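# Move three cartons to cart tray, close footlocker lid

## Task

Take all three cartons out of the footlocker and put them in the top tray of the utility cart, then close the footlocker lid completely. Every carton has to rest flat on the tray floor: none on its end and none overhanging a tray edge. The lid must not be dropped from more than slightly open and must not be slammed, or the task fails. At the end the robot must release everything and back away. The robot must not fall or finish leaning, or the task fails. Anything that stays in place only because the robot is holding it does not count.

## Robot and tools

Robot: a Hello Robot Stretch 4, about 1.6 m tall. It has one arm: an omni-wheel base, a lift sliding up a mast, an arm that telescopes forward, a three-joint wrist (yaw, pitch, roll) and a two-finger gripper. The base rim lies within 0.23 m of the base origin. Cameras: head_camera, head_left_camera, head_right_camera (fisheye) and wrist_camera. A loose object may occasionally get a short push from outside.

Frames: the base frame sits on the floor below the base centre, x forward, y left, z up. hand_pose is reported in it (a point between the open fingertips; with all wrist joints at 0 its axes line up with the base frame), and the printed value may be a little off. The odometry frame is the base frame where the scene began. Heading is positive to the left, -3.142 to 3.142.

execute_actions: argument actions, a list with exactly one action or none (empty just returns state and pictures). Optional cameras: list of names from head_camera, head_left_camera, head_right_camera, wrist_camera, all; omitted, null or ["all"] gives all, [] gives none, an unknown name rejects the call. One action holds base, joints or both, plus optional pace and contact_limits; or end_of_arm on its own. Motions in one action start together and may finish at different times.
- base: exactly one key, each a relative offset from where the base last measured itself: translate_m (metres, forward positive, -2 to 2, no turning), strafe_m (metres, left positive, -2 to 2, no turning), rotate_rad (radians, counter-clockwise from above positive, -3.2 to 3.2, in place).
- joints: a dict of absolute targets by name, any subset: lift_m 0 to 1.2 m; arm_m 0 to 0.55 m extension; wrist_yaw_rad -1.134 to 4.276 (0 facing forward, positive left, 3.14 folded back, above 3.4 the arm may block); wrist_pitch_rad -1.117 to 4.259 (0 level, 1.57 pointing down); wrist_roll_rad -1.117 to 4.259 (0 keeps fingers level, positive turns clockwise seen from behind); gripper_m -0.038 to 0.141 m fingertip gap (below 0 fingers press together). Tolerances for done: lift and arm ±0.004, yaw and roll ±0.02, pitch ±0.05, gripper ±0.004. A joint target out of range is clipped and reported; any other bad value or unknown key rejects the call and nothing moves.
- pace: slow, default, fast or max. Base speed up to 0.1/0.3/0.4/0.6 m/s and turning 1/2/3/4 rad/s respectively; with lift above 0.2 these are further capped, down to 0.3 m/s and 1 rad/s at lift 1.2.
- contact_limits: only key arm_m, 0 (gentlest) to 0.75 (firmest), default 0.5; the arm stops when it pushes harder than that.
- end_of_arm: "enable_torque" re-powers wrist or gripper motors that shut themselves off.
A joint or base you leave out may still be driving toward an earlier target without the status showing it. One action lasts at most 15 s. If a call reports a stop, later calls in the same reply are skipped. Example: {"base": {"translate_m": 0.3}, "joints": {"gripper_m": 0.05}, "pace": "fast"}. To unfold the wrist at the start, send lift_m 0.4 with wrist_yaw_rad 0.

wait: seconds 0 to 10; nothing new is commanded, returns state and pictures. zoom_image: camera plus region [x0, y0, x1, y1] in pixels of that camera's latest full image, origin top-left, at most 504 by 504. finished_scene: scene number; ends the scene irreversibly and reports success; the next scene's task then appears. Replying with no tool call ends everything.

Results: base_status and joint_status give how each motion ended: done (for the base, wheels turned the commanded amount even if slipping), off_target (resting short, may still push), contact_stop_at_<key> (hit something; that part goes slack, lift may sag under load, base may roll), limit_stop_at_<name>, time_out, torque_fault. After these stops the old target is dropped. limit_stop_at_tilt means a lean over 6 degrees: lift, arm and wheels slacken and ignore commands until it lessens. limit_stop_at_own_body: a joint was about to hit the robot; you can move it away; likely with pitch below -0.2 and roll below -0.4 or above 4. on_its_own covers what this call did not command; its held at value is a target, not a position. lidar_m: 12 distances from base origin, 30-degree sectors, first straight ahead then counter-clockwise (4th left, 7th behind, 10th right); "-" means nothing or closer than 0.25 m; sees from about 0.15 m up, misses glass, thin legs and much behind. wrist_depth_mm: 7x7 median depths, 100 to 2000 mm, "-" unknown; shows the robot's own body. base_odometry counts wheel turns only; if turned_by_wheels and turned_by_imu differ by over about 0.1 rad, expect a collision or slip and a heading error of about their difference. base_tilt in degrees (forward, right positive) has a fixed offset up to about 1.5. motor_effort: percent of max, positive toward larger joint values, peak in brackets (noisy); wheel positive turns the base right; a load in a level gripper shifts wrist_pitch effort away from 0.

Gripping: command a gap smaller than the object; smaller squeezes harder and pulls it inward by up to a third of the shortfall. Neither gripper_m nor done proves a hold; a firm squeeze at gap 0 or more shows in gripper effort. Fingertips pressed into a surface can jam; lift up.

Avoid: turning or driving with over 1 kg held and arm_m above 0.2, especially fast; steady hard pushes or pulls, mostly with the gripper high or a high contact limit, which can tip the robot; a wrist overloaded (over about 2 kg level) or jammed by base/arm motion, which causes torque_fault; dropping cartons; letting the lid fall or slam. Lower the lid gently by hand to closed, release, and move off.

Calibration: each camera's intrinsics (K, distortion) and T_world_to_cam from base frame, with small per-scene errors; arm camera pose errors grow with arm joint errors.

Each tool is called in YAML: its name, and indented under it one key for each argument.

## Session

execute_actions:
  actions: []

Scene clock: 0.00 s.
base_odometry: x=+0.000 y=+0.000 heading=+0.000 (m, m, rad; odometry frame)
turned_by_wheels: +0.000 (rad since the last result)
turned_by_imu: +0.000 (rad since the last result)
base_tilt: forward=-0.6 right=-0.1 (deg)
lidar_m: 1.09 1.11 1.20 1.19 2.59 2.90 2.11 2.70 1.54 1.41 1.43 1.17
base_status: not commanded
joint_positions: lift_m=+0.203 arm_m=-0.001 wrist_yaw_rad=+3.229 wrist_pitch_rad=-0.003 wrist_roll_rad=-0.018 gripper_m=+0.057
joint_status: not commanded
motor_effort: lift_m=+21 arm_m=+0 wrist_yaw_rad=+1 wrist_pitch_rad=-7 wrist_roll_rad=+1 gripper_m=-1 wheel_0=+0 wheel_1=+0 wheel_2=+0 (%)
hand_pose: x=-0.1247 y=+0.0620 z=+0.3821 quat_wxyz=(-0.043, +0.002, -0.009, +0.999) (m; base frame)
wrist_depth_mm: - - 134 - - - - / - - 131 - - - - / - - 132 211 - - - / - 121 136 - - - - / 188 1983 - - - - - / 191 1281 195 1430 197 1430 1366 / 192 554 946 136 946 878 946
pictures: head_camera, head_left_camera, head_right_camera, wrist_camera
Images, in order (width x height): head_camera 420x560, head_left_camera 420x672, head_right_camera 420x672, wrist_camera 616x392.

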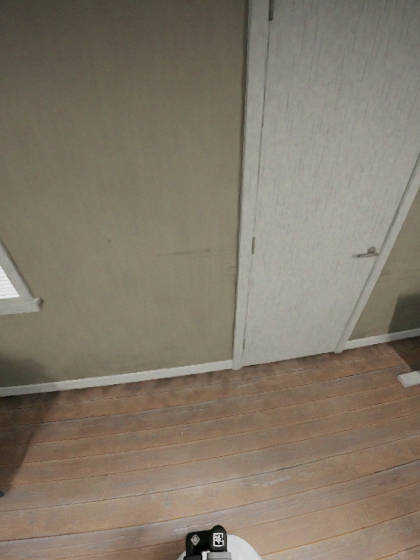

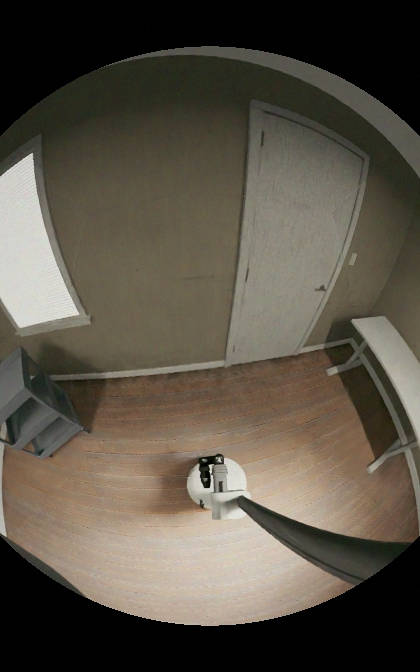

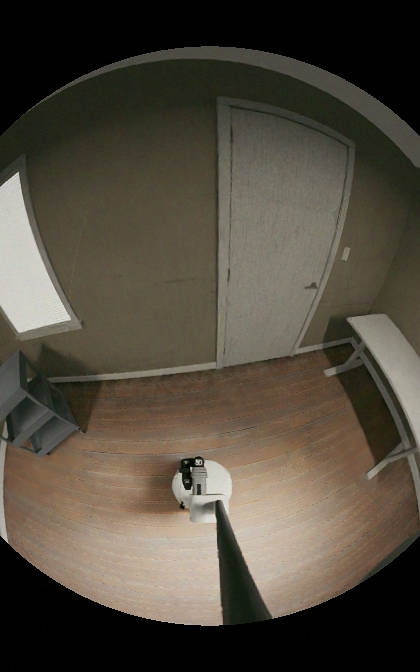

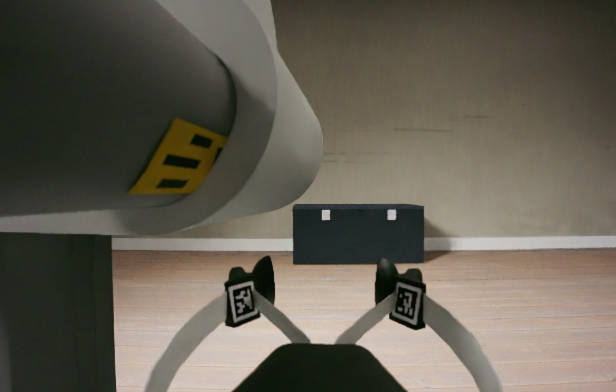

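execute_actions:
  actions:
    - {"base":{"rotate_rad":-3.0},"joints":{"lift_m":0.5,"wrist_yaw_rad":0},"pace":"fast"}
  cameras: []

execute_actions:
  actions:
    - {"base":{"translate_m":1.2},"pace":"fast"}
  cameras: ["head_camera","wrist_camera"]

Scene clock: 2.57 s.
base_odometry: x=+0.000 y=+0.000 heading=-3.000 (m, m, rad; odometry frame)
turned_by_wheels: -3.000 (rad since the last result)
turned_by_imu: -3.034 (rad since the last result)
base_tilt: forward=-0.6 right=-0.1 (deg)
lidar_m: 2.10 2.79 1.48 1.41 1.49 1.10 1.09 1.14 1.19 1.35 2.67 2.21
base_status: done
joint_positions: lift_m=+0.500 arm_m=-0.001 wrist_yaw_rad=+0.000 wrist_pitch_rad=-0.003 wrist_roll_rad=-0.018 gripper_m=+0.057
joint_status: all done
motor_effort: lift_m=+24(26) arm_m=+0(0) wrist_yaw_rad=+1(2) wrist_pitch_rad=-7(7) wrist_roll_rad=+0(0) gripper_m=-4(0) wheel_0=-1(11) wheel_1=-1(12) wheel_2=-1(13) (%)
hand_pose: x=+0.4588 y=-0.0873 z=+0.6787 quat_wxyz=(+1.000, -0.009, -0.001, +0.000) (m; base frame)
wrist_depth_mm: - - - - - - - / - - - - - - - / - - - - - - - / - - - - - - - / - - - - - - - / - - 196 1921 196 - - / 1618 1537 1576 137 1576 1464 1576
pictures: none
No camera images: the call's "cameras" was empty. Leave "cameras" out to get every camera's image.

Scene clock: 6.93 s.
base_odometry: x=-1.188 y=-0.169 heading=-3.000 (m, m, rad; odometry frame)
turned_by_wheels: +0.000 (rad since the last result)
turned_by_imu: -0.001 (rad since the last result)
base_tilt: forward=-0.6 right=-0.1 (deg)
lidar_m: 0.90 1.55 2.14 2.19 1.51 2.03 2.28 1.97 2.01 2.56 2.08 0.94
base_status: done
joint_positions: lift_m=+0.500 arm_m=-0.001 wrist_yaw_rad=+0.000 wrist_pitch_rad=-0.003 wrist_roll_rad=-0.018 gripper_m=+0.057
joint_status: not commanded
motor_effort: lift_m=+24(24) arm_m=+0(0) wrist_yaw_rad=+1(1) wrist_pitch_rad=-7(7) wrist_roll_rad=+1(0) gripper_m=-4(3) wheel_0=+0(6) wheel_1=+0(4) wheel_2=+1(10) (%)
hand_pose: x=+0.4588 y=-0.0874 z=+0.6787 quat_wxyz=(+1.000, -0.009, -0.001, +0.000) (m; base frame)
wrist_depth_mm: 1336 1308 1255 1255 1229 1205 1182 / 1336 1281 1281 1255 1255 1229 1160 / 1336 1308 1308 1255 1255 1205 1182 / 1336 1308 1281 1281 1255 1205 1205 / 1336 1308 1281 1255 1229 1229 1205 / 1336 1308 195 1255 197 1255 1205 / 1336 1336 1281 136 798 750 809
pictures: head_camera, wrist_camera
camera_calibration (this result's frames):
wrist_camera: T_world_to_cam=[[0.0487339, -0.99845, 0.026874, -0.118296], [0.0148069, -0.0261808, -0.999548, 0.730824], [0.998702, 0.0491098, 0.0135081, -0.234308], [0, 0, 0, 1]] pos_world=[0.228947, -0.0874721, 0.736837]
Images, in order (width x height): head_camera 420x560, wrist_camera 616x392.

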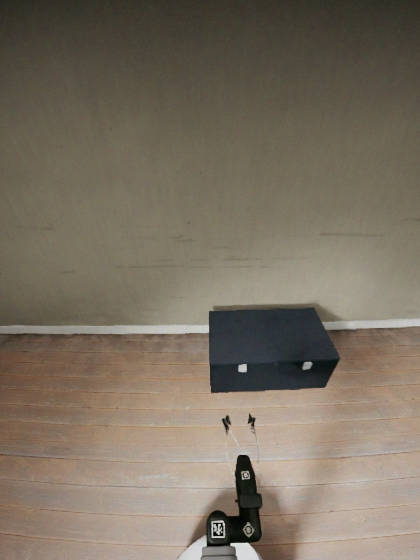

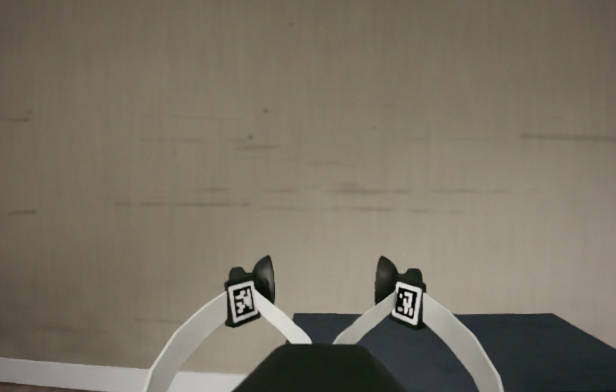

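execute_actions:
  actions:
    - {"base":{"strafe_m":-0.3},"joints":{"lift_m":0.15}}
  cameras: ["head_camera","wrist_camera"]

zoom_image:
  camera: "head_camera"
  region: [130, 290, 330, 420]

Scene clock: 9.67 s.
base_odometry: x=-1.230 y=+0.128 heading=-3.000 (m, m, rad; odometry frame)
turned_by_wheels: +0.000 (rad since the last result)
turned_by_imu: +0.000 (rad since the last result)
base_tilt: forward=-0.6 right=-0.1 (deg)
lidar_m: 0.91 0.94 2.12 2.16 1.83 2.35 2.29 1.79 2.33 2.26 2.08 0.94
base_status: done
joint_positions: lift_m=+0.150 arm_m=-0.001 wrist_yaw_rad=+0.000 wrist_pitch_rad=-0.003 wrist_roll_rad=-0.018 gripper_m=+0.057
joint_status: all done
motor_effort: lift_m=+16(22) arm_m=+0(0) wrist_yaw_rad=+1(1) wrist_pitch_rad=-7(7) wrist_roll_rad=+1(0) gripper_m=-6(1) wheel_0=+0(7) wheel_1=+1(9) wheel_2=+0(2) (%)
hand_pose: x=+0.4588 y=-0.0874 z=+0.3293 quat_wxyz=(+1.000, -0.009, -0.001, +0.000) (m; base frame)
wrist_depth_mm: 1308 1281 1281 1255 1229 1205 1182 / 1336 1281 1281 1229 1229 1229 1182 / 1336 1308 1281 1255 1229 1229 1205 / 1336 1308 1255 1255 1229 1205 1182 / 1336 707 707 683 683 676 1205 / 1182 723 195 691 196 668 1060 / 842 715 707 136 683 676 778
pictures: head_camera, wrist_camera
camera_calibration (this result's frames):
wrist_camera: T_world_to_cam=[[0.0487104, -0.998451, 0.026874, -0.108903], [0.0148063, -0.0261811, -0.999548, 0.381615], [0.998703, 0.0490863, 0.0135081, -0.229589], [0, 0, 0, 1]] pos_world=[0.228945, -0.0874735, 0.38747]
Images, in order (width x height): head_camera 420x560, wrist_camera 616x392.

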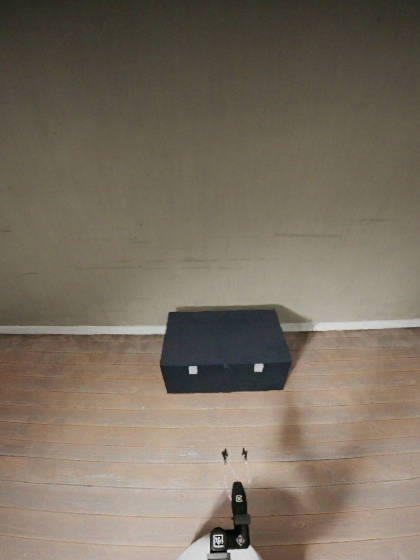

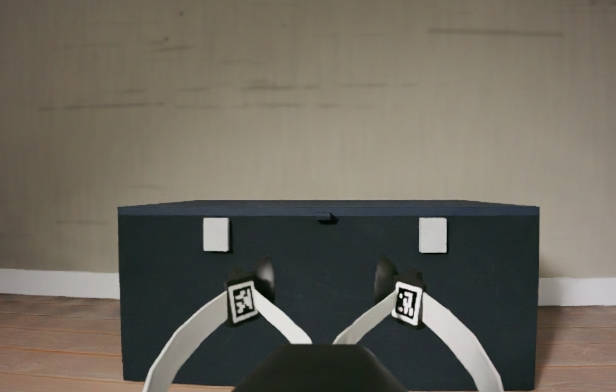

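Region (130, 290, 330, 420) of head_camera's 420x560 image, scaled by 2.520, with more detail than that image has; it fills the top 328 rows of this view, and the rest is white.

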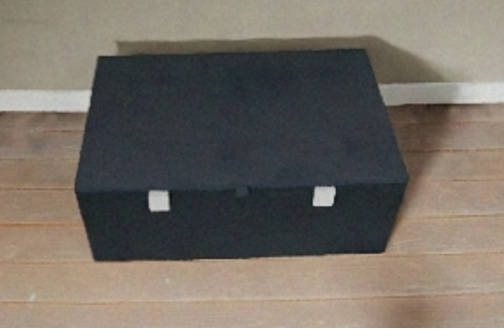

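execute_actions:
  actions:
    - {"base":{"translate_m":0.25},"joints":{"lift_m":0.13,"gripper_m":0.0,"arm_m":0.1}}
  cameras: ["wrist_camera"]

Scene clock: 12.00 s.
base_odometry: x=-1.478 y=+0.092 heading=-3.000 (m, m, rad; odometry frame)
turned_by_wheels: +0.000 (rad since the last result)
turned_by_imu: -0.001 (rad since the last result)
base_tilt: forward=-0.7 right=-0.1 (deg)
lidar_m: 0.64 0.68 1.73 2.50 1.86 2.57 2.53 2.01 2.35 2.25 1.72 0.68
base_status: done
joint_positions: lift_m=+0.130 arm_m=+0.098 wrist_yaw_rad=+0.000 wrist_pitch_rad=-0.003 wrist_roll_rad=-0.018 gripper_m=+0.000
joint_status: all done
motor_effort: lift_m=+16(18) arm_m=+9(14) wrist_yaw_rad=+1(2) wrist_pitch_rad=-7(7) wrist_roll_rad=+1(1) gripper_m=-5(5) wheel_0=+0(0) wheel_1=+0(7) wheel_2=+1(7) (%)
hand_pose: x=+0.5579 y=-0.0874 z=+0.3093 quat_wxyz=(+1.000, -0.009, -0.001, +0.000) (m; base frame)
wrist_depth_mm: 946 931 904 891 878 866 842 / 960 931 904 891 866 854 854 / 946 931 917 904 891 866 854 / 946 683 647 615 591 569 549 / 351 343 342 336 330 325 312 / 353 349 342 194 185 327 324 / 353 349 342 136 332 327 327
pictures: wrist_camera
camera_calibration (this result's frames):
wrist_camera: T_world_to_cam=[[0.048684, -0.998453, 0.0268757, -0.113184], [0.0148393, -0.0261816, -0.999547, 0.360135], [0.998704, 0.0490608, 0.0135417, -0.328269], [0, 0, 0, 1]] pos_world=[0.32801, -0.087475, 0.367459]
Images, in order (width x height): wrist_camera 616x392.

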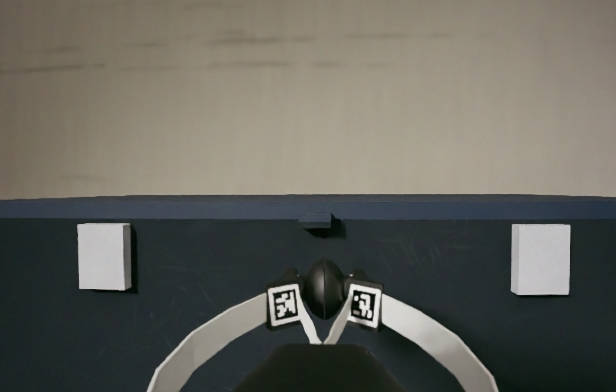

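execute_actions:
  actions:
    - {"base":{"strafe_m":0.013},"joints":{"lift_m":0.118}}
  cameras: []

execute_actions:
  actions:
    - {"joints":{"arm_m":0.25},"contact_limits":{"arm_m":0.1},"pace":"slow"}
  cameras: ["wrist_camera"]

Scene clock: 12.80 s.
base_odometry: x=-1.476 y=+0.079 heading=-3.000 (m, m, rad; odometry frame)
turned_by_wheels: +0.000 (rad since the last result)
turned_by_imu: +0.000 (rad since the last result)
base_tilt: forward=-0.6 right=-0.2 (deg)
lidar_m: 0.64 0.69 1.76 2.48 1.87 2.51 2.54 2.02 2.38 2.26 1.71 0.68
base_status: done
joint_positions: lift_m=+0.118 arm_m=+0.098 wrist_yaw_rad=+0.000 wrist_pitch_rad=-0.003 wrist_roll_rad=-0.018 gripper_m=+0.000
joint_status: all done
motor_effort: lift_m=+16(16) arm_m=+8(9) wrist_yaw_rad=+1(1) wrist_pitch_rad=-7(7) wrist_roll_rad=+1(0) gripper_m=-7(6) wheel_0=-1(7) wheel_1=-1(7) wheel_2=+0(2) (%)
hand_pose: x=+0.5579 y=-0.0874 z=+0.2973 quat_wxyz=(+1.000, -0.009, -0.001, +0.000) (m; base frame)
wrist_depth_mm: 946 931 904 904 878 866 854 / 960 931 917 904 878 866 842 / 960 946 904 904 891 854 842 / 353 347 342 338 334 329 325 / 353 336 343 336 332 327 310 / 353 347 342 194 185 329 322 / 353 349 343 136 332 325 325
pictures: none
No camera images: the call's "cameras" was empty. Leave "cameras" out to get every camera's image.

Scene clock: 15.60 s.
base_odometry: x=-1.476 y=+0.079 heading=-3.000 (m, m, rad; odometry frame)
turned_by_wheels: +0.000 (rad since the last result)
turned_by_imu: -0.001 (rad since the last result)
base_tilt: forward=-0.6 right=-0.1 (deg)
lidar_m: 0.69 0.74 1.76 2.48 1.90 2.52 2.55 2.03 2.37 2.27 1.72 0.75
base_status: not commanded
joint_positions: lift_m=+0.118 arm_m=+0.248 wrist_yaw_rad=-0.003 wrist_pitch_rad=-0.003 wrist_roll_rad=-0.018 gripper_m=+0.000
joint_status: all done
motor_effort: lift_m=+16(16) arm_m=+11(18) wrist_yaw_rad=+11(16) wrist_pitch_rad=-6(8) wrist_roll_rad=+0(0) gripper_m=-3(7) wheel_0=+0(1) wheel_1=+0(1) wheel_2=-5(5) (%)
contact_limits: arm_m 0.1
hand_pose: x=+0.7071 y=-0.0884 z=+0.2975 quat_wxyz=(+1.000, -0.009, -0.002, -0.002) (m; base frame)
wrist_depth_mm: 778 768 750 741 723 723 707 / 788 778 768 741 732 723 707 / 778 778 768 750 732 723 715 / 246 243 240 236 234 230 228 / 233 242 240 236 233 230 228 / 244 243 239 194 185 230 228 / 247 245 239 189 235 230 229
pictures: wrist_camera
camera_calibration (this result's frames):
wrist_camera: T_world_to_cam=[[0.0452163, -0.998615, 0.0269025, -0.118698], [0.0153012, -0.0262345, -0.999539, 0.345741], [0.99886, 0.0456071, 0.0140938, -0.477687], [0, 0, 0, 1]] pos_world=[0.477219, -0.0876771, 0.355507]
Images, in order (width x height): wrist_camera 616x392.

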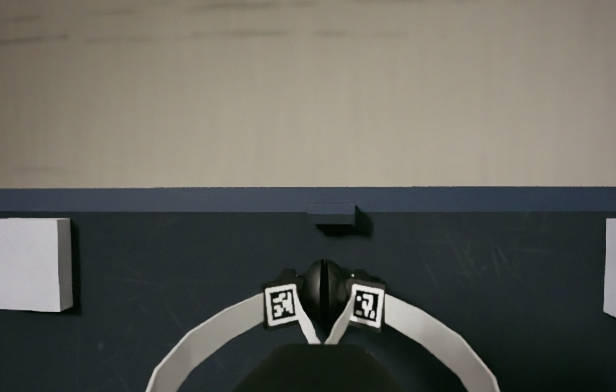

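Pushed the locker a bit. Back off slightly and lift.

execute_actions:
  actions:
    - {"joints":{"arm_m":0.243,"lift_m":0.2},"pace":"slow"}
  cameras: ["wrist_camera","head_camera"]

Scene clock: 28.63 s.
torque_fault: wrist_pitch_rad switched itself off since the last result.
base_odometry: x=-1.476 y=+0.079 heading=-3.000 (m, m, rad; odometry frame)
turned_by_wheels: +0.000 (rad since the last result)
turned_by_imu: -0.005 (rad since the last result)
base_tilt: forward=-0.5 right=-0.1 (deg)
lidar_m: 0.70 0.74 1.76 2.47 1.88 2.52 2.55 2.00 2.36 2.28 1.70 0.71
base_status: not commanded
joint_positions: lift_m=+0.200 arm_m=+0.245 wrist_yaw_rad=+0.000 wrist_pitch_rad=+1.352 wrist_roll_rad=-0.018 gripper_m=+0.000
joint_status: all done
on_its_own: wrist_pitch_rad is off since a torque_fault, until you send "end_of_arm": "enable_torque" (its first target -0.005 is given up)
motor_effort: lift_m=+25(39) arm_m=-9(7) wrist_yaw_rad=+0(10) wrist_pitch_rad=-1(100) wrist_roll_rad=+1(1) gripper_m=-6(9) wheel_0=-1(1) wheel_1=+0(0) wheel_2=-1(5) (%)
hand_pose: x=+0.4780 y=-0.0874 z=+0.0962 quat_wxyz=(+0.780, -0.007, +0.626, +0.006) (m; base frame)
wrist_depth_mm: 375 366 359 362 359 353 349 / 370 366 362 353 353 345 342 / 357 353 347 343 340 336 332 / 345 342 338 334 329 325 322 / 338 332 325 325 320 315 312 / 325 322 319 194 185 306 303 / 317 314 307 136 300 296 296
pictures: head_camera, wrist_camera
camera_calibration (this result's frames):
wrist_camera: T_world_to_cam=[[0.0369812, -0.998445, -0.0417219, -0.0913765], [-0.973118, -0.0264832, -0.228778, 0.546393], [0.227317, 0.0490608, -0.972584, 0.21796], [0, 0, 0, 1]] pos_world=[0.485538, -0.0874574, 0.333175]
Images, in order (width x height): head_camera 420x560, wrist_camera 616x392.

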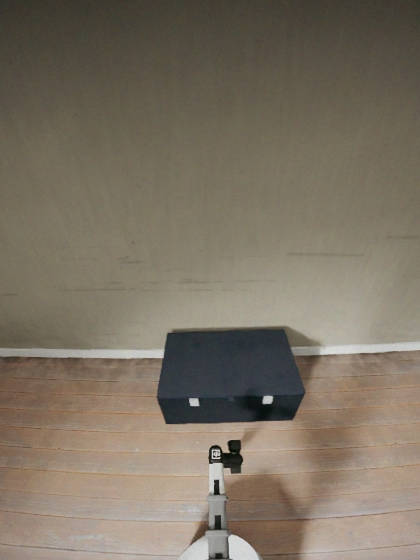

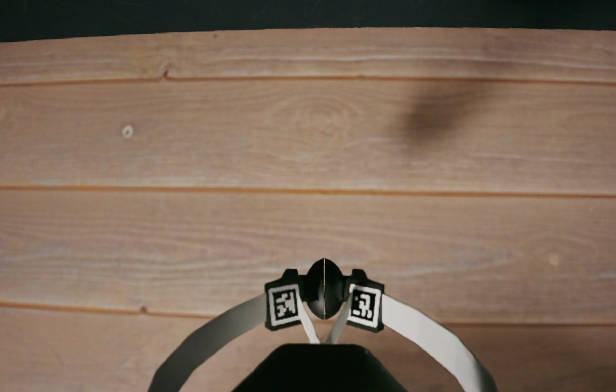

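execute_actions:
  actions:
    - {"end_of_arm":"enable_torque"}
  cameras: []

execute_actions:
  actions:
    - {"joints":{"arm_m":0.3,"lift_m":0.55,"wrist_pitch_rad":1.1,"gripper_m":0.07}}
  cameras: ["wrist_camera"]

Scene clock: 29.13 s.
base_odometry: x=-1.476 y=+0.079 heading=-3.000 (m, m, rad; odometry frame)
turned_by_wheels: +0.000 (rad since the last result)
turned_by_imu: +0.000 (rad since the last result)
base_tilt: forward=-0.5 right=-0.2 (deg)
lidar_m: 0.69 0.74 1.75 2.47 1.89 2.53 2.54 2.03 2.35 2.27 1.71 0.75
base_status: not commanded
joint_positions: lift_m=+0.200 arm_m=+0.245 wrist_yaw_rad=+0.000 wrist_pitch_rad=+1.356 wrist_roll_rad=-0.018 gripper_m=+0.000
joint_status: not commanded
end_of_arm: enable_torque: each motor that was off is on again
on_its_own: wrist_pitch_rad is held at +1.356, not at its first target -0.005, since a torque_fault
motor_effort: lift_m=+25(25) arm_m=-9(9) wrist_yaw_rad=+2(0) wrist_pitch_rad=-1(1) wrist_roll_rad=+0(0) gripper_m=-3(4) wheel_0=-1(1) wheel_1=+0(0) wheel_2=-1(1) (%)
hand_pose: x=+0.4769 y=-0.0874 z=+0.0960 quat_wxyz=(+0.779, -0.007, +0.627, +0.006) (m; base frame)
wrist_depth_mm: 377 364 364 362 357 353 351 / 370 366 359 355 351 345 343 / 359 355 347 343 340 336 332 / 345 342 338 334 329 325 322 / 336 332 329 324 320 315 312 / 325 322 317 194 185 306 303 / 317 312 307 136 301 296 296
pictures: none
No camera images: the call's "cameras" was empty. Leave "cameras" out to get every camera's image.

Scene clock: 31.57 s.
base_odometry: x=-1.476 y=+0.079 heading=-3.000 (m, m, rad; odometry frame)
turned_by_wheels: +0.000 (rad since the last result)
turned_by_imu: -0.001 (rad since the last result)
base_tilt: forward=-0.6 right=-0.1 (deg)
lidar_m: 0.70 0.75 1.77 2.47 1.87 2.53 2.53 2.02 2.36 2.27 1.68 0.73
base_status: not commanded
joint_positions: lift_m=+0.550 arm_m=+0.298 wrist_yaw_rad=+0.000 wrist_pitch_rad=+1.101 wrist_roll_rad=-0.018 gripper_m=+0.070
joint_status: all done
motor_effort: lift_m=+25(25) arm_m=+9(9) wrist_yaw_rad=+1(1) wrist_pitch_rad=-4(9) wrist_roll_rad=+1(0) gripper_m=-3(4) wheel_0=+0(1) wheel_1=+0(0) wheel_2=-1(1) (%)
hand_pose: x=+0.6000 y=-0.0874 z=+0.4706 quat_wxyz=(+0.852, -0.008, +0.523, +0.005) (m; base frame)
wrist_depth_mm: 788 504 500 492 484 469 473 / 480 459 452 445 442 436 433 / 433 427 418 413 410 402 399 / 410 404 397 392 389 384 379 / 741 597 535 564 512 544 539 / 699 699 204 676 195 661 654 / 654 647 640 135 627 615 615
pictures: wrist_camera
camera_calibration (this result's frames):
wrist_camera: T_world_to_cam=[[0.0459812, -0.998452, -0.0313056, -0.090573], [-0.88577, -0.026263, -0.46338, 0.808729], [0.461841, 0.0490364, -0.885606, 0.372756], [0, 0, 0, 1]] pos_world=[0.548359, -0.0874717, 0.702029]
Images, in order (width x height): wrist_camera 616x392.

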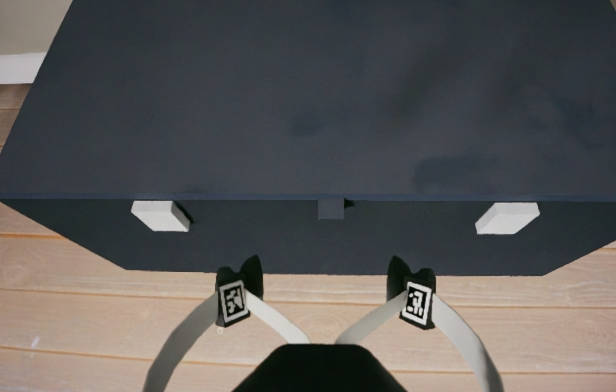

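execute_actions:
  actions:
    - {"joints":{"arm_m":0.36,"lift_m":0.42}}
  cameras: []

execute_actions:
  actions:
    - {"joints":{"arm_m":0.395},"pace":"slow"}
  cameras: ["wrist_camera"]

Scene clock: 34.43 s.
base_odometry: x=-1.476 y=+0.079 heading=-3.000 (m, m, rad; odometry frame)
turned_by_wheels: +0.000 (rad since the last result)
turned_by_imu: -0.001 (rad since the last result)
base_tilt: forward=-0.6 right=-0.1 (deg)
lidar_m: 0.69 0.74 1.76 2.47 1.88 2.54 2.54 2.02 2.36 2.26 1.70 0.71
base_status: not commanded
joint_positions: lift_m=+0.420 arm_m=+0.358 wrist_yaw_rad=+0.000 wrist_pitch_rad=+1.101 wrist_roll_rad=-0.018 gripper_m=+0.070
joint_status: all done
motor_effort: lift_m=+16(25) arm_m=+9(7) wrist_yaw_rad=+0(2) wrist_pitch_rad=-4(4) wrist_roll_rad=+0(0) gripper_m=+0(4) wheel_0=-1(1) wheel_1=+0(0) wheel_2=-1(1) (%)
hand_pose: x=+0.6600 y=-0.0874 z=+0.3414 quat_wxyz=(+0.852, -0.007, +0.523, +0.005) (m; base frame)
wrist_depth_mm: 320 314 310 306 300 294 291 / 293 287 282 278 273 271 268 / 268 264 259 256 253 249 248 / 260 257 253 245 245 241 239 / 397 382 340 362 329 351 345 / 564 559 204 544 195 525 521 / 535 530 521 135 508 500 504
pictures: none
No camera images: the call's "cameras" was empty. Leave "cameras" out to get every camera's image.

Scene clock: 35.90 s.
base_odometry: x=-1.476 y=+0.079 heading=-3.000 (m, m, rad; odometry frame)
turned_by_wheels: +0.000 (rad since the last result)
turned_by_imu: -0.001 (rad since the last result)
base_tilt: forward=-0.6 right=-0.2 (deg)
lidar_m: 0.71 0.74 1.78 2.48 1.89 2.52 2.55 2.03 2.35 2.26 1.71 0.74
base_status: not commanded
joint_positions: lift_m=+0.420 arm_m=+0.393 wrist_yaw_rad=+0.000 wrist_pitch_rad=+1.101 wrist_roll_rad=-0.018 gripper_m=+0.070
joint_status: all done
motor_effort: lift_m=+16(16) arm_m=+9(13) wrist_yaw_rad=+1(1) wrist_pitch_rad=-4(4) wrist_roll_rad=+0(0) gripper_m=-2(4) wheel_0=+0(1) wheel_1=+0(0) wheel_2=-1(1) (%)
hand_pose: x=+0.6949 y=-0.0874 z=+0.3414 quat_wxyz=(+0.852, -0.007, +0.523, +0.005) (m; base frame)
wrist_depth_mm: 320 314 309 304 298 293 290 / 294 287 282 278 274 271 267 / 267 263 259 256 253 250 246 / 247 244 241 236 234 231 229 / 248 258 230 228 225 236 234 / 549 517 204 389 195 370 430 / 539 530 521 136 512 504 504
pictures: wrist_camera
camera_calibration (this result's frames):
wrist_camera: T_world_to_cam=[[0.0459043, -0.998455, -0.0313044, -0.0989434], [-0.885759, -0.026194, -0.463406, 0.832966], [0.46187, 0.0490004, -0.885593, 0.214405], [0, 0, 0, 1]] pos_world=[0.643321, -0.0874778, 0.572779]
Images, in order (width x height): wrist_camera 616x392.

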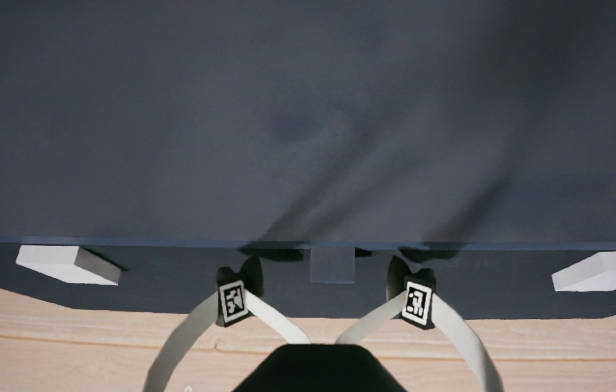

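execute_actions:
  actions:
    - {"joints":{"arm_m":0.402,"gripper_m":-0.02}}
  cameras: []

execute_actions:
  actions:
    - {"joints":{"lift_m":0.44},"pace":"slow"}
  cameras: ["wrist_camera"]

Scene clock: 37.60 s.
base_odometry: x=-1.476 y=+0.079 heading=-3.000 (m, m, rad; odometry frame)
turned_by_wheels: +0.000 (rad since the last result)
turned_by_imu: -0.001 (rad since the last result)
base_tilt: forward=-0.6 right=-0.2 (deg)
lidar_m: 0.69 0.73 1.77 2.49 1.88 2.50 2.55 2.01 2.36 2.26 1.70 0.74
base_status: not commanded
joint_positions: lift_m=+0.420 arm_m=+0.401 wrist_yaw_rad=+0.001 wrist_pitch_rad=+1.098 wrist_roll_rad=-0.018 gripper_m=-0.019
joint_status: all done
motor_effort: lift_m=+18(18) arm_m=+6(12) wrist_yaw_rad=-1(6) wrist_pitch_rad=+3(16) wrist_roll_rad=+0(1) gripper_m=-21(24) wheel_0=-3(3) wheel_1=-1(1) wheel_2=-2(2) (%)
hand_pose: x=+0.7031 y=-0.0873 z=+0.3415 quat_wxyz=(+0.853, -0.008, +0.522, +0.005) (m; base frame)
wrist_depth_mm: 312 307 303 297 291 285 282 / 285 278 274 268 265 263 259 / 258 254 251 246 243 240 238 / 236 234 231 228 225 222 220 / 230 224 220 216 214 213 211 / 484 430 183 216 181 315 366 / 535 525 521 338 512 496 496
pictures: none
No camera images: the call's "cameras" was empty. Leave "cameras" out to get every camera's image.

Scene clock: 38.53 s.
base_odometry: x=-1.476 y=+0.079 heading=-3.000 (m, m, rad; odometry frame)
turned_by_wheels: +0.000 (rad since the last result)
turned_by_imu: +0.000 (rad since the last result)
base_tilt: forward=-0.5 right=-0.2 (deg)
lidar_m: 0.71 0.74 1.75 2.48 1.88 2.50 2.53 2.02 2.37 2.27 1.72 0.74
base_status: not commanded
joint_positions: lift_m=+0.439 arm_m=+0.401 wrist_yaw_rad=+0.001 wrist_pitch_rad=+1.097 wrist_roll_rad=-0.018 gripper_m=-0.019
joint_status: all done
motor_effort: lift_m=+28(29) arm_m=+6(6) wrist_yaw_rad=-2(1) wrist_pitch_rad=+7(7) wrist_roll_rad=+1(0) gripper_m=-21(24) wheel_0=-3(3) wheel_1=-1(1) wheel_2=-2(2) (%)
hand_pose: x=+0.7034 y=-0.0873 z=+0.3609 quat_wxyz=(+0.853, -0.008, +0.521, +0.005) (m; base frame)
wrist_depth_mm: 327 320 317 312 306 298 297 / 293 289 283 278 274 271 268 / 264 259 255 251 249 245 243 / 239 236 233 230 227 224 223 / 231 225 221 216 215 213 212 / 477 421 183 243 181 310 307 / 554 544 544 345 530 517 521
pictures: wrist_camera
camera_calibration (this result's frames):
wrist_camera: T_world_to_cam=[[0.0469614, -0.998411, -0.0311322, -0.0994003], [-0.883987, -0.0270258, -0.46673, 0.849427], [0.465148, 0.0494388, -0.883851, 0.224872], [0, 0, 0, 1]] pos_world=[0.650952, -0.0874033, 0.592112]
Images, in order (width x height): wrist_camera 616x392.

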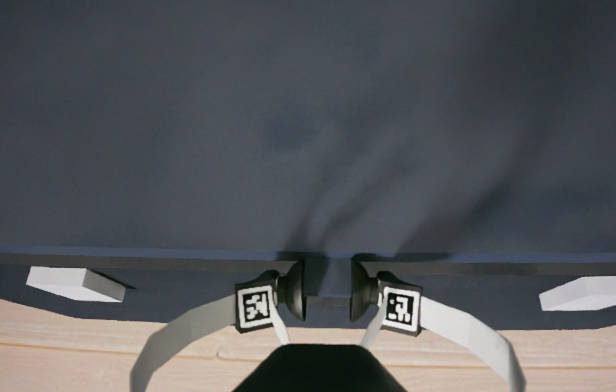

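execute_actions:
  actions:
    - {"joints":{"lift_m":0.575,"arm_m":0.43},"pace":"slow"}
  cameras: []

execute_actions:
  actions:
    - {"joints":{"lift_m":0.72,"arm_m":0.513},"pace":"slow"}
  cameras: ["wrist_camera","head_camera"]

Scene clock: 40.60 s.
base_odometry: x=-1.476 y=+0.079 heading=-3.000 (m, m, rad; odometry frame)
turned_by_wheels: +0.000 (rad since the last result)
turned_by_imu: -0.001 (rad since the last result)
base_tilt: forward=-0.6 right=-0.1 (deg)
lidar_m: 0.70 0.73 1.76 2.48 1.88 2.52 2.54 2.01 2.36 2.26 1.71 0.74
base_status: not commanded
joint_positions: lift_m=+0.574 arm_m=+0.429 wrist_yaw_rad=+0.002 wrist_pitch_rad=+1.098 wrist_roll_rad=-0.018 gripper_m=-0.019
joint_status: all done
motor_effort: lift_m=+29(26) arm_m=+6(14) wrist_yaw_rad=-7(15) wrist_pitch_rad=+6(47) wrist_roll_rad=+0(0) gripper_m=-24(25) wheel_0=-4(3) wheel_1=-1(1) wheel_2=+0(4) (%)
hand_pose: x=+0.7316 y=-0.0871 z=+0.4957 quat_wxyz=(+0.853, -0.008, +0.522, +0.006) (m; base frame)
wrist_depth_mm: 627 500 496 488 477 459 455 / 397 384 375 368 364 359 357 / 314 307 303 298 296 291 289 / 259 257 255 251 249 246 243 / 237 235 232 223 223 220 218 / 484 640 182 359 185 549 544 / 683 661 661 250 580 349 621
pictures: none
No camera images: the call's "cameras" was empty. Leave "cameras" out to get every camera's image.

Scene clock: 42.70 s.
base_odometry: x=-1.476 y=+0.079 heading=-3.000 (m, m, rad; odometry frame)
turned_by_wheels: +0.000 (rad since the last result)
turned_by_imu: -0.001 (rad since the last result)
base_tilt: forward=-0.6 right=-0.2 (deg)
lidar_m: 0.69 0.72 1.77 2.48 1.89 2.50 2.56 2.02 2.35 2.28 1.72 0.73
base_status: not commanded
joint_positions: lift_m=+0.719 arm_m=+0.512 wrist_yaw_rad=+0.002 wrist_pitch_rad=+1.101 wrist_roll_rad=-0.018 gripper_m=-0.019
joint_status: all done
motor_effort: lift_m=+29(30) arm_m=+8(8) wrist_yaw_rad=-4(6) wrist_pitch_rad=-4(10) wrist_roll_rad=+0(0) gripper_m=-22(23) wheel_0=-4(3) wheel_1=-1(1) wheel_2=+0(0) (%)
hand_pose: x=+0.8133 y=-0.0872 z=+0.6402 quat_wxyz=(+0.852, -0.008, +0.523, +0.005) (m; base frame)
wrist_depth_mm: 580 569 554 549 544 539 535 / 683 676 668 654 647 640 627 / 500 484 477 469 462 462 462 / 312 309 306 304 300 298 296 / 243 239 239 230 229 225 224 / 854 723 182 715 183 699 603 / 554 615 788 462 759 634 591
pictures: head_camera, wrist_camera
camera_calibration (this result's frames):
wrist_camera: T_world_to_cam=[[0.0476152, -0.998375, -0.0313125, -0.0961748], [-0.885793, -0.0277167, -0.463251, 1.07606], [0.461631, 0.0497942, -0.885674, 0.424716], [0, 0, 0, 1]] pos_world=[0.761688, -0.0873419, 0.871637]
Images, in order (width x height): head_camera 420x560, wrist_camera 616x392.

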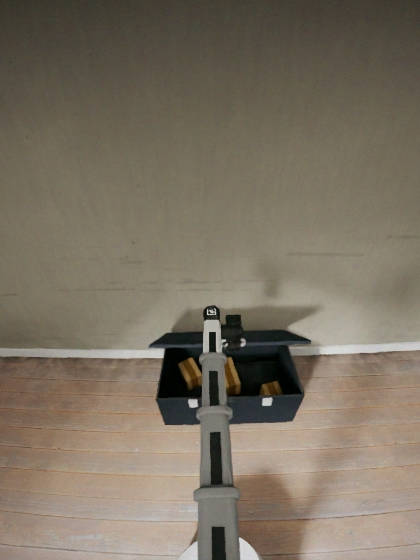

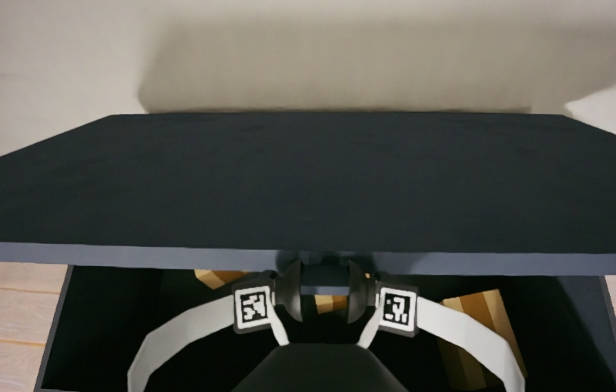

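execute_actions:
  actions:
    - {"base":{"translate_m":0.128},"joints":{"lift_m":0.826},"pace":"slow"}
  cameras: []

execute_actions:
  actions:
    - {"base":{"translate_m":0.157},"joints":{"lift_m":0.883},"pace":"slow"}
  cameras: []

execute_actions:
  actions:
    - {"base":{"translate_m":0.11},"joints":{"lift_m":0.888},"pace":"slow"}
  cameras: ["wrist_camera","head_camera"]

Scene clock: 45.40 s.
base_odometry: x=-1.603 y=+0.061 heading=-3.000 (m, m, rad; odometry frame)
turned_by_wheels: +0.000 (rad since the last result)
turned_by_imu: -0.001 (rad since the last result)
base_tilt: forward=-0.6 right=-0.1 (deg)
lidar_m: 0.51 0.53 1.61 2.48 1.94 2.51 2.66 2.13 2.34 2.29 1.51 0.54
base_status: done
joint_positions: lift_m=+0.827 arm_m=+0.512 wrist_yaw_rad=-0.004 wrist_pitch_rad=+1.100 wrist_roll_rad=-0.018 gripper_m=-0.020
joint_status: all done
motor_effort: lift_m=+14(33) arm_m=+6(8) wrist_yaw_rad=+12(13) wrist_pitch_rad=-1(13) wrist_roll_rad=+0(0) gripper_m=-13(23) wheel_0=+4(9) wheel_1=+3(6) wheel_2=-6(9) (%)
hand_pose: x=+0.8133 y=-0.0879 z=+0.7477 quat_wxyz=(+0.852, -0.006, +0.523, +0.003) (m; base frame)
wrist_depth_mm: 410 404 392 392 384 384 379 / 477 477 469 469 462 449 445 / 603 597 585 580 564 559 549 / 809 798 778 759 750 723 707 / 243 259 274 283 291 290 397 / 976 741 180 788 182 715 668 / 931 634 854 466 866 715 640
pictures: none
No camera images: the call's "cameras" was empty. Leave "cameras" out to get every camera's image.

Scene clock: 48.27 s.
base_odometry: x=-1.758 y=+0.039 heading=-3.000 (m, m, rad; odometry frame)
turned_by_wheels: +0.000 (rad since the last result)
turned_by_imu: -0.001 (rad since the last result)
base_tilt: forward=-0.6 right=-0.1 (deg)
lidar_m: 0.36 0.37 1.36 2.49 2.03 2.49 2.83 2.27 2.37 2.27 0.52 0.37
base_status: done
joint_positions: lift_m=+0.883 arm_m=+0.512 wrist_yaw_rad=+0.000 wrist_pitch_rad=+1.095 wrist_roll_rad=-0.018 gripper_m=-0.020
joint_status: all done
motor_effort: lift_m=+20(34) arm_m=+6(6) wrist_yaw_rad=+2(12) wrist_pitch_rad=+14(19) wrist_roll_rad=+1(0) gripper_m=-19(25) wheel_0=+1(8) wheel_1=+1(5) wheel_2=-2(6) (%)
hand_pose: x=+0.8150 y=-0.0875 z=+0.8048 quat_wxyz=(+0.854, -0.007, +0.520, +0.004) (m; base frame)
wrist_depth_mm: 215 211 206 204 202 201 198 / 251 250 247 245 241 236 233 / 317 310 307 303 296 290 285 / 424 413 404 394 384 377 370 / 530 512 539 517 508 496 484 / 404 353 182 264 182 251 293 / 976 683 904 397 768 615 904
pictures: none
No camera images: the call's "cameras" was empty. Leave "cameras" out to get every camera's image.

Scene clock: 50.63 s.
base_odometry: x=-1.867 y=+0.024 heading=-3.000 (m, m, rad; odometry frame)
turned_by_wheels: +0.000 (rad since the last result)
turned_by_imu: -0.001 (rad since the last result)
base_tilt: forward=-0.5 right=-0.2 (deg)
lidar_m: 0.25 0.27 0.40 2.47 2.09 2.52 2.97 2.35 2.38 2.28 0.38 0.27
base_status: done
joint_positions: lift_m=+0.888 arm_m=+0.512 wrist_yaw_rad=-0.001 wrist_pitch_rad=+1.110 wrist_roll_rad=-0.018 gripper_m=-0.019
joint_status: all done
on_its_own: wrist_pitch_rad is at rest, and its effort (-28) is outside its rest range (-23 to +23)
motor_effort: lift_m=+24(22) arm_m=+6(6) wrist_yaw_rad=+3(3) wrist_pitch_rad=-28(28) wrist_roll_rad=+0(0) gripper_m=-26(25) wheel_0=+1(4) wheel_1=+1(2) wheel_2=-2(5) (%)
hand_pose: x=+0.8111 y=-0.0875 z=+0.8076 quat_wxyz=(+0.850, -0.007, +0.527, +0.004) (m; base frame)
wrist_depth_mm: - - - - - - - / 104 104 104 - - - - / 124 123 121 119 117 114 - / 170 166 161 158 154 151 153 / 264 256 244 217 226 222 219 / 291 277 182 228 181 246 246 / 473 410 424 329 357 317 368
pictures: head_camera, wrist_camera
camera_calibration (this result's frames):
wrist_camera: T_world_to_cam=[[0.0447467, -0.998495, -0.0316943, -0.0885459], [-0.889705, -0.0254024, -0.45583, 1.14911], [0.454339, 0.0485954, -0.889503, 0.582881], [0, 0, 0, 1]] pos_world=[0.761501, -0.0875479, 1.03946]
Images, in order (width x height): head_camera 420x560, wrist_camera 616x392.

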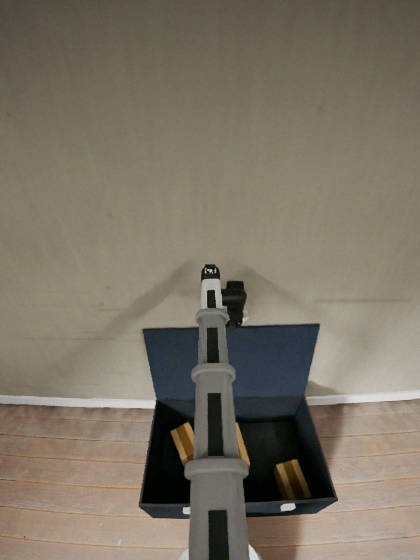

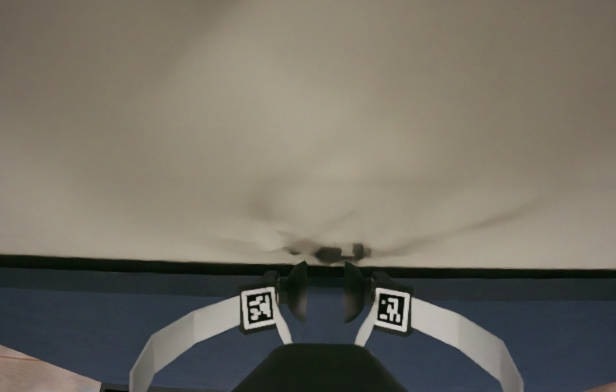

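execute_actions:
  actions:
    - {"joints":{"gripper_m":0.08,"arm_m":0.50}}
  cameras: []

execute_actions:
  actions:
    - {"base":{"translate_m":-0.05},"joints":{"lift_m":0.93,"arm_m":0.3,"wrist_pitch_rad":1.57,"gripper_m":0.14}}
  cameras: ["wrist_camera","head_camera"]

Scene clock: 52.50 s.
base_odometry: x=-1.867 y=+0.024 heading=-3.000 (m, m, rad; odometry frame)
turned_by_wheels: +0.000 (rad since the last result)
turned_by_imu: -0.001 (rad since the last result)
base_tilt: forward=-0.5 right=-0.1 (deg)
lidar_m: 0.25 0.26 0.39 2.47 2.10 2.51 2.96 2.37 2.38 2.29 0.38 0.27
base_status: not commanded
joint_positions: lift_m=+0.888 arm_m=+0.502 wrist_yaw_rad=+0.000 wrist_pitch_rad=+1.101 wrist_roll_rad=-0.018 gripper_m=+0.080
joint_status: all done
motor_effort: lift_m=+24(23) arm_m=-9(8) wrist_yaw_rad=+2(3) wrist_pitch_rad=-3(28) wrist_roll_rad=+0(0) gripper_m=-2(27) wheel_0=+0(0) wheel_1=+1(1) wheel_2=-2(2) (%)
hand_pose: x=+0.8031 y=-0.0875 z=+0.8088 quat_wxyz=(+0.852, -0.007, +0.523, +0.004) (m; base frame)
wrist_depth_mm: - - - - - - - / 110 109 108 109 107 107 - / 139 137 135 132 130 128 - / 188 183 179 174 171 167 164 / 268 266 244 242 230 240 236 / 329 315 197 278 211 266 278 / 517 442 455 136 387 379 394
pictures: none
No camera images: the call's "cameras" was empty. Leave "cameras" out to get every camera's image.

Scene clock: 54.20 s.
base_odometry: x=-1.817 y=+0.031 heading=-3.000 (m, m, rad; odometry frame)
turned_by_wheels: +0.000 (rad since the last result)
turned_by_imu: -0.001 (rad since the last result)
base_tilt: forward=-0.6 right=-0.2 (deg)
lidar_m: 0.29 0.28 1.26 2.48 2.08 2.52 2.90 2.30 2.35 2.28 0.44 0.31
base_status: done
joint_positions: lift_m=+0.930 arm_m=+0.302 wrist_yaw_rad=+0.000 wrist_pitch_rad=+1.570 wrist_roll_rad=-0.018 gripper_m=+0.140
joint_status: all done
motor_effort: lift_m=+25(26) arm_m=-9(3) wrist_yaw_rad=+1(0) wrist_pitch_rad=-2(3) wrist_roll_rad=+1(0) gripper_m=-1(4) wheel_0=-1(9) wheel_1=-1(3) wheel_2=+0(6) (%)
hand_pose: x=+0.4726 y=-0.0874 z=+0.8193 quat_wxyz=(+0.707, -0.006, +0.707, +0.006) (m; base frame)
wrist_depth_mm: 854 609 603 597 591 597 591 / 1098 842 809 809 798 778 1008 / 1098 904 931 1008 1008 917 1008 / 1078 917 1042 1025 1008 891 1008 / 1098 917 1042 1025 1025 820 1025 / 1098 1098 723 778 715 198 1025 / 1118 1098 1078 135 1060 1025 1025
pictures: head_camera, wrist_camera
camera_calibration (this result's frames):
wrist_camera: T_world_to_cam=[[0.0266328, -0.99846, -0.048665, -0.0504461], [-0.999579, -0.0260379, -0.0128174, 0.542135], [0.0115305, 0.0489858, -0.998733, 1.04592], [0, 0, 0, 1]] pos_world=[0.53119, -0.0874878, 1.04909]
Images, in order (width x height): head_camera 420x560, wrist_camera 616x392.

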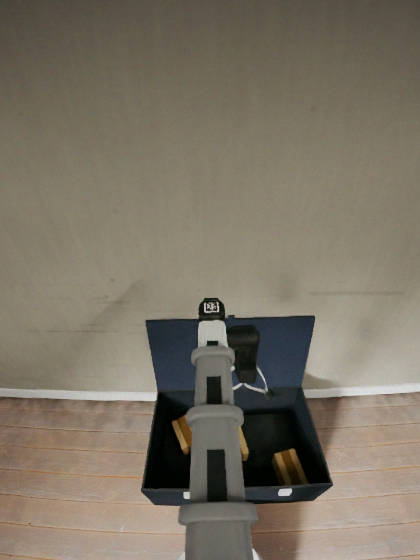

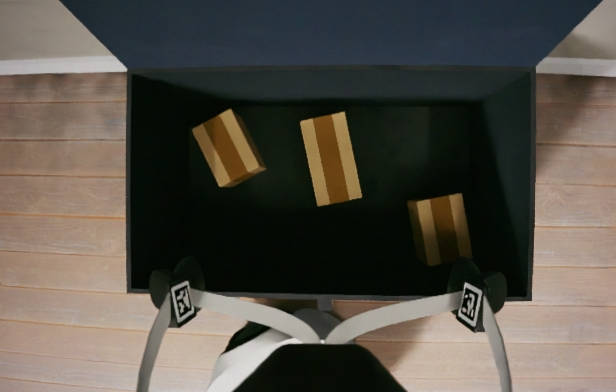

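execute_actions:
  actions:
    - {"base":{"strafe_m":-0.013},"joints":{"lift_m":0.33,"arm_m":0.46,"wrist_roll_rad":-0.19}}
  cameras: ["wrist_camera","head_left_camera"]

Scene clock: 57.63 s.
base_odometry: x=-1.819 y=+0.044 heading=-3.000 (m, m, rad; odometry frame)
turned_by_wheels: +0.000 (rad since the last result)
turned_by_imu: -0.001 (rad since the last result)
base_tilt: forward=-0.5 right=-0.1 (deg)
lidar_m: 0.30 0.32 1.26 2.49 2.06 2.53 2.88 2.30 2.33 2.26 0.45 0.30
base_status: done
joint_positions: lift_m=+0.330 arm_m=+0.458 wrist_yaw_rad=+0.000 wrist_pitch_rad=+1.570 wrist_roll_rad=-0.190 gripper_m=+0.140
joint_status: all done
motor_effort: lift_m=+16(24) arm_m=+9(8) wrist_yaw_rad=+1(2) wrist_pitch_rad=-1(2) wrist_roll_rad=+0(0) gripper_m=-2(1) wheel_0=+1(13) wheel_1=-1(8) wheel_2=+0(3) (%)
hand_pose: x=+0.6296 y=-0.0874 z=+0.2201 quat_wxyz=(+0.704, -0.067, +0.704, +0.067) (m; base frame)
wrist_depth_mm: 240 211 182 163 148 137 - / 404 368 304 256 220 191 176 / 314 421 427 421 397 330 283 / 315 384 427 303 418 413 410 / 317 357 430 304 418 413 410 / 442 439 309 304 303 198 410 / 445 439 433 135 418 415 410
pictures: head_left_camera, wrist_camera
camera_calibration (this result's frames):
wrist_camera: T_world_to_cam=[[0.197411, -0.97912, -0.0485101, -0.189663], [-0.980316, -0.197004, -0.0130622, 0.664408], [0.00323271, 0.0501338, -0.998737, 0.450948], [0, 0, 0, 1]] pos_world=[0.687313, -0.0774187, 0.449857]
Images, in order (width x height): head_left_camera 420x672, wrist_camera 616x392.

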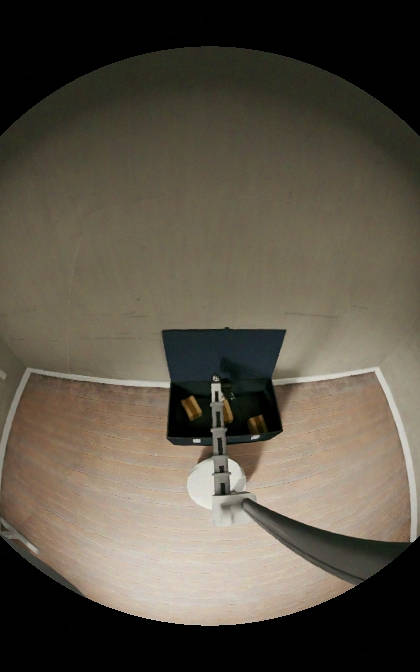

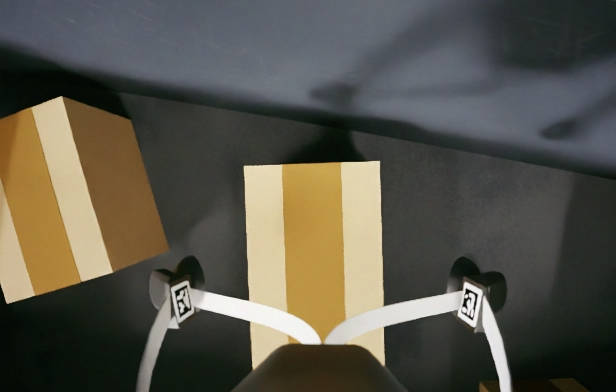

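execute_actions:
  actions:
    - {"base":{"strafe_m":0.008},"joints":{"arm_m":0.445}}
  cameras: []

execute_actions:
  actions:
    - {"joints":{"lift_m":0.205},"pace":"slow"}
  cameras: []

execute_actions:
  actions:
    - {"joints":{"gripper_m":0.06}}
  cameras: ["wrist_camera"]

execute_actions:
  actions:
    - {"joints":{"lift_m":0.7}}
  cameras: ["wrist_camera"]

Scene clock: 58.47 s.
base_odometry: x=-1.818 y=+0.036 heading=-3.000 (m, m, rad; odometry frame)
turned_by_wheels: +0.000 (rad since the last result)
turned_by_imu: +0.000 (rad since the last result)
base_tilt: forward=-0.5 right=-0.2 (deg)
lidar_m: 0.31 0.31 1.28 2.48 2.09 2.51 2.89 2.29 2.37 2.26 0.43 0.31
base_status: done
joint_positions: lift_m=+0.330 arm_m=+0.447 wrist_yaw_rad=+0.000 wrist_pitch_rad=+1.570 wrist_roll_rad=-0.190 gripper_m=+0.140
joint_status: all done
motor_effort: lift_m=+16(16) arm_m=-9(12) wrist_yaw_rad=+2(1) wrist_pitch_rad=-1(0) wrist_roll_rad=-1(1) gripper_m=+1(1) wheel_0=+2(10) wheel_1=-1(8) wheel_2=+0(3) (%)
hand_pose: x=+0.6177 y=-0.0874 z=+0.2201 quat_wxyz=(+0.704, -0.067, +0.704, +0.067) (m; base frame)
wrist_depth_mm: 283 247 215 191 175 161 - / 404 397 357 301 258 224 203 / 312 394 427 421 413 389 332 / 315 359 427 303 415 413 404 / 315 357 430 304 415 413 410 / 442 436 430 304 303 197 410 / 445 439 430 135 418 415 410
pictures: none
No camera images: the call's "cameras" was empty. Leave "cameras" out to get every camera's image.

Scene clock: 60.33 s.
base_odometry: x=-1.818 y=+0.036 heading=-3.000 (m, m, rad; odometry frame)
turned_by_wheels: +0.000 (rad since the last result)
turned_by_imu: -0.001 (rad since the last result)
base_tilt: forward=-0.5 right=-0.1 (deg)
lidar_m: 0.31 0.31 1.28 2.48 2.08 2.50 2.90 2.27 2.34 2.28 0.45 0.30
base_status: not commanded
joint_positions: lift_m=+0.206 arm_m=+0.447 wrist_yaw_rad=+0.000 wrist_pitch_rad=+1.570 wrist_roll_rad=-0.190 gripper_m=+0.140
joint_status: all done
motor_effort: lift_m=+13(16) arm_m=-9(9) wrist_yaw_rad=+1(1) wrist_pitch_rad=-1(1) wrist_roll_rad=-1(0) gripper_m=+0(1) wheel_0=+2(2) wheel_1=-1(1) wheel_2=+0(0) (%)
hand_pose: x=+0.6177 y=-0.0874 z=+0.0954 quat_wxyz=(+0.704, -0.067, +0.704, +0.067) (m; base frame)
wrist_depth_mm: 279 245 213 190 173 160 - / 301 304 300 296 256 222 202 / 266 306 300 179 177 290 286 / 251 306 181 179 177 291 287 / 236 306 182 179 178 291 289 / 312 307 182 179 177 198 289 / 312 307 183 136 178 293 290
pictures: none
No camera images: the call's "cameras" was empty. Leave "cameras" out to get every camera's image.

Scene clock: 62.13 s.
base_odometry: x=-1.818 y=+0.036 heading=-3.000 (m, m, rad; odometry frame)
turned_by_wheels: +0.000 (rad since the last result)
turned_by_imu: -0.001 (rad since the last result)
base_tilt: forward=-0.5 right=-0.1 (deg)
lidar_m: 0.30 0.33 1.28 2.49 2.07 2.52 2.91 2.29 2.37 2.27 0.42 0.32
base_status: not commanded
joint_positions: lift_m=+0.205 arm_m=+0.447 wrist_yaw_rad=+0.000 wrist_pitch_rad=+1.570 wrist_roll_rad=-0.190 gripper_m=+0.060
joint_status: all done
motor_effort: lift_m=+18(18) arm_m=-9(9) wrist_yaw_rad=+1(0) wrist_pitch_rad=+0(1) wrist_roll_rad=+0(0) gripper_m=-24(24) wheel_0=+2(2) wheel_1=-1(1) wheel_2=+0(0) (%)
hand_pose: x=+0.6178 y=-0.0874 z=+0.0949 quat_wxyz=(+0.704, -0.067, +0.703, +0.067) (m; base frame)
wrist_depth_mm: 285 250 216 193 175 162 - / 287 301 297 291 260 225 204 / 265 300 171 168 167 286 283 / 249 303 171 168 167 289 283 / 235 304 172 169 167 289 285 / 309 304 173 170 168 178 286 / 310 306 174 145 168 290 286
pictures: wrist_camera
camera_calibration (this result's frames):
wrist_camera: T_world_to_cam=[[0.197605, -0.979084, -0.0484427, -0.193519], [-0.980275, -0.197183, -0.0133964, 0.651153], [0.00356409, 0.0501344, -0.998736, 0.32578], [0, 0, 0, 1]] pos_world=[0.675389, -0.0774081, 0.324716]
Images, in order (width x height): wrist_camera 616x392.

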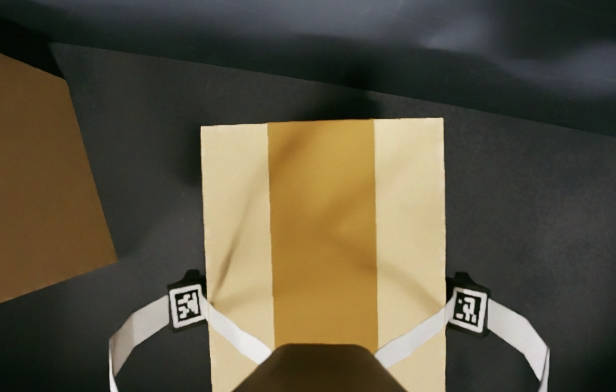

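Scene clock: 65.07 s.
base_odometry: x=-1.818 y=+0.036 heading=-3.000 (m, m, rad; odometry frame)
turned_by_wheels: +0.000 (rad since the last result)
turned_by_imu: -0.001 (rad since the last result)
base_tilt: forward=-0.5 right=-0.1 (deg)
lidar_m: 0.30 0.32 1.29 2.47 2.07 2.51 2.89 2.29 2.36 2.27 0.45 0.31
base_status: not commanded
joint_positions: lift_m=+0.699 arm_m=+0.447 wrist_yaw_rad=+0.000 wrist_pitch_rad=+1.570 wrist_roll_rad=-0.190 gripper_m=+0.060
joint_status: all done
motor_effort: lift_m=+28(28) arm_m=-9(9) wrist_yaw_rad=+2(0) wrist_pitch_rad=+0(0) wrist_roll_rad=-1(0) gripper_m=-26(26) wheel_0=+2(2) wheel_1=-1(1) wheel_2=+0(0) (%)
hand_pose: x=+0.6178 y=-0.0874 z=+0.5891 quat_wxyz=(+0.704, -0.067, +0.703, +0.067) (m; base frame)
wrist_depth_mm: 392 359 329 303 285 267 254 / 699 484 445 402 364 332 307 / 559 691 171 168 167 452 424 / 564 707 171 168 167 768 585 / 569 788 172 169 168 778 585 / 580 676 173 170 168 178 559 / 549 615 174 146 169 668 517
pictures: wrist_camera
camera_calibration (this result's frames):
wrist_camera: T_world_to_cam=[[0.197606, -0.979084, -0.0484389, -0.169581], [-0.980275, -0.197183, -0.0134153, 0.657785], [0.0035834, 0.0501344, -0.998736, 0.819349], [0, 0, 0, 1]] pos_world=[0.675384, -0.0774082, 0.818923]
Images, in order (width x height): wrist_camera 616x392.

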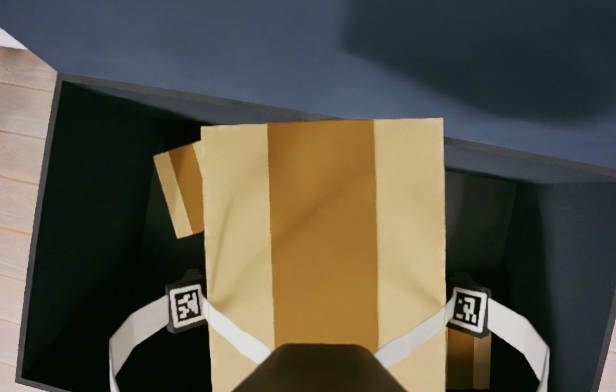

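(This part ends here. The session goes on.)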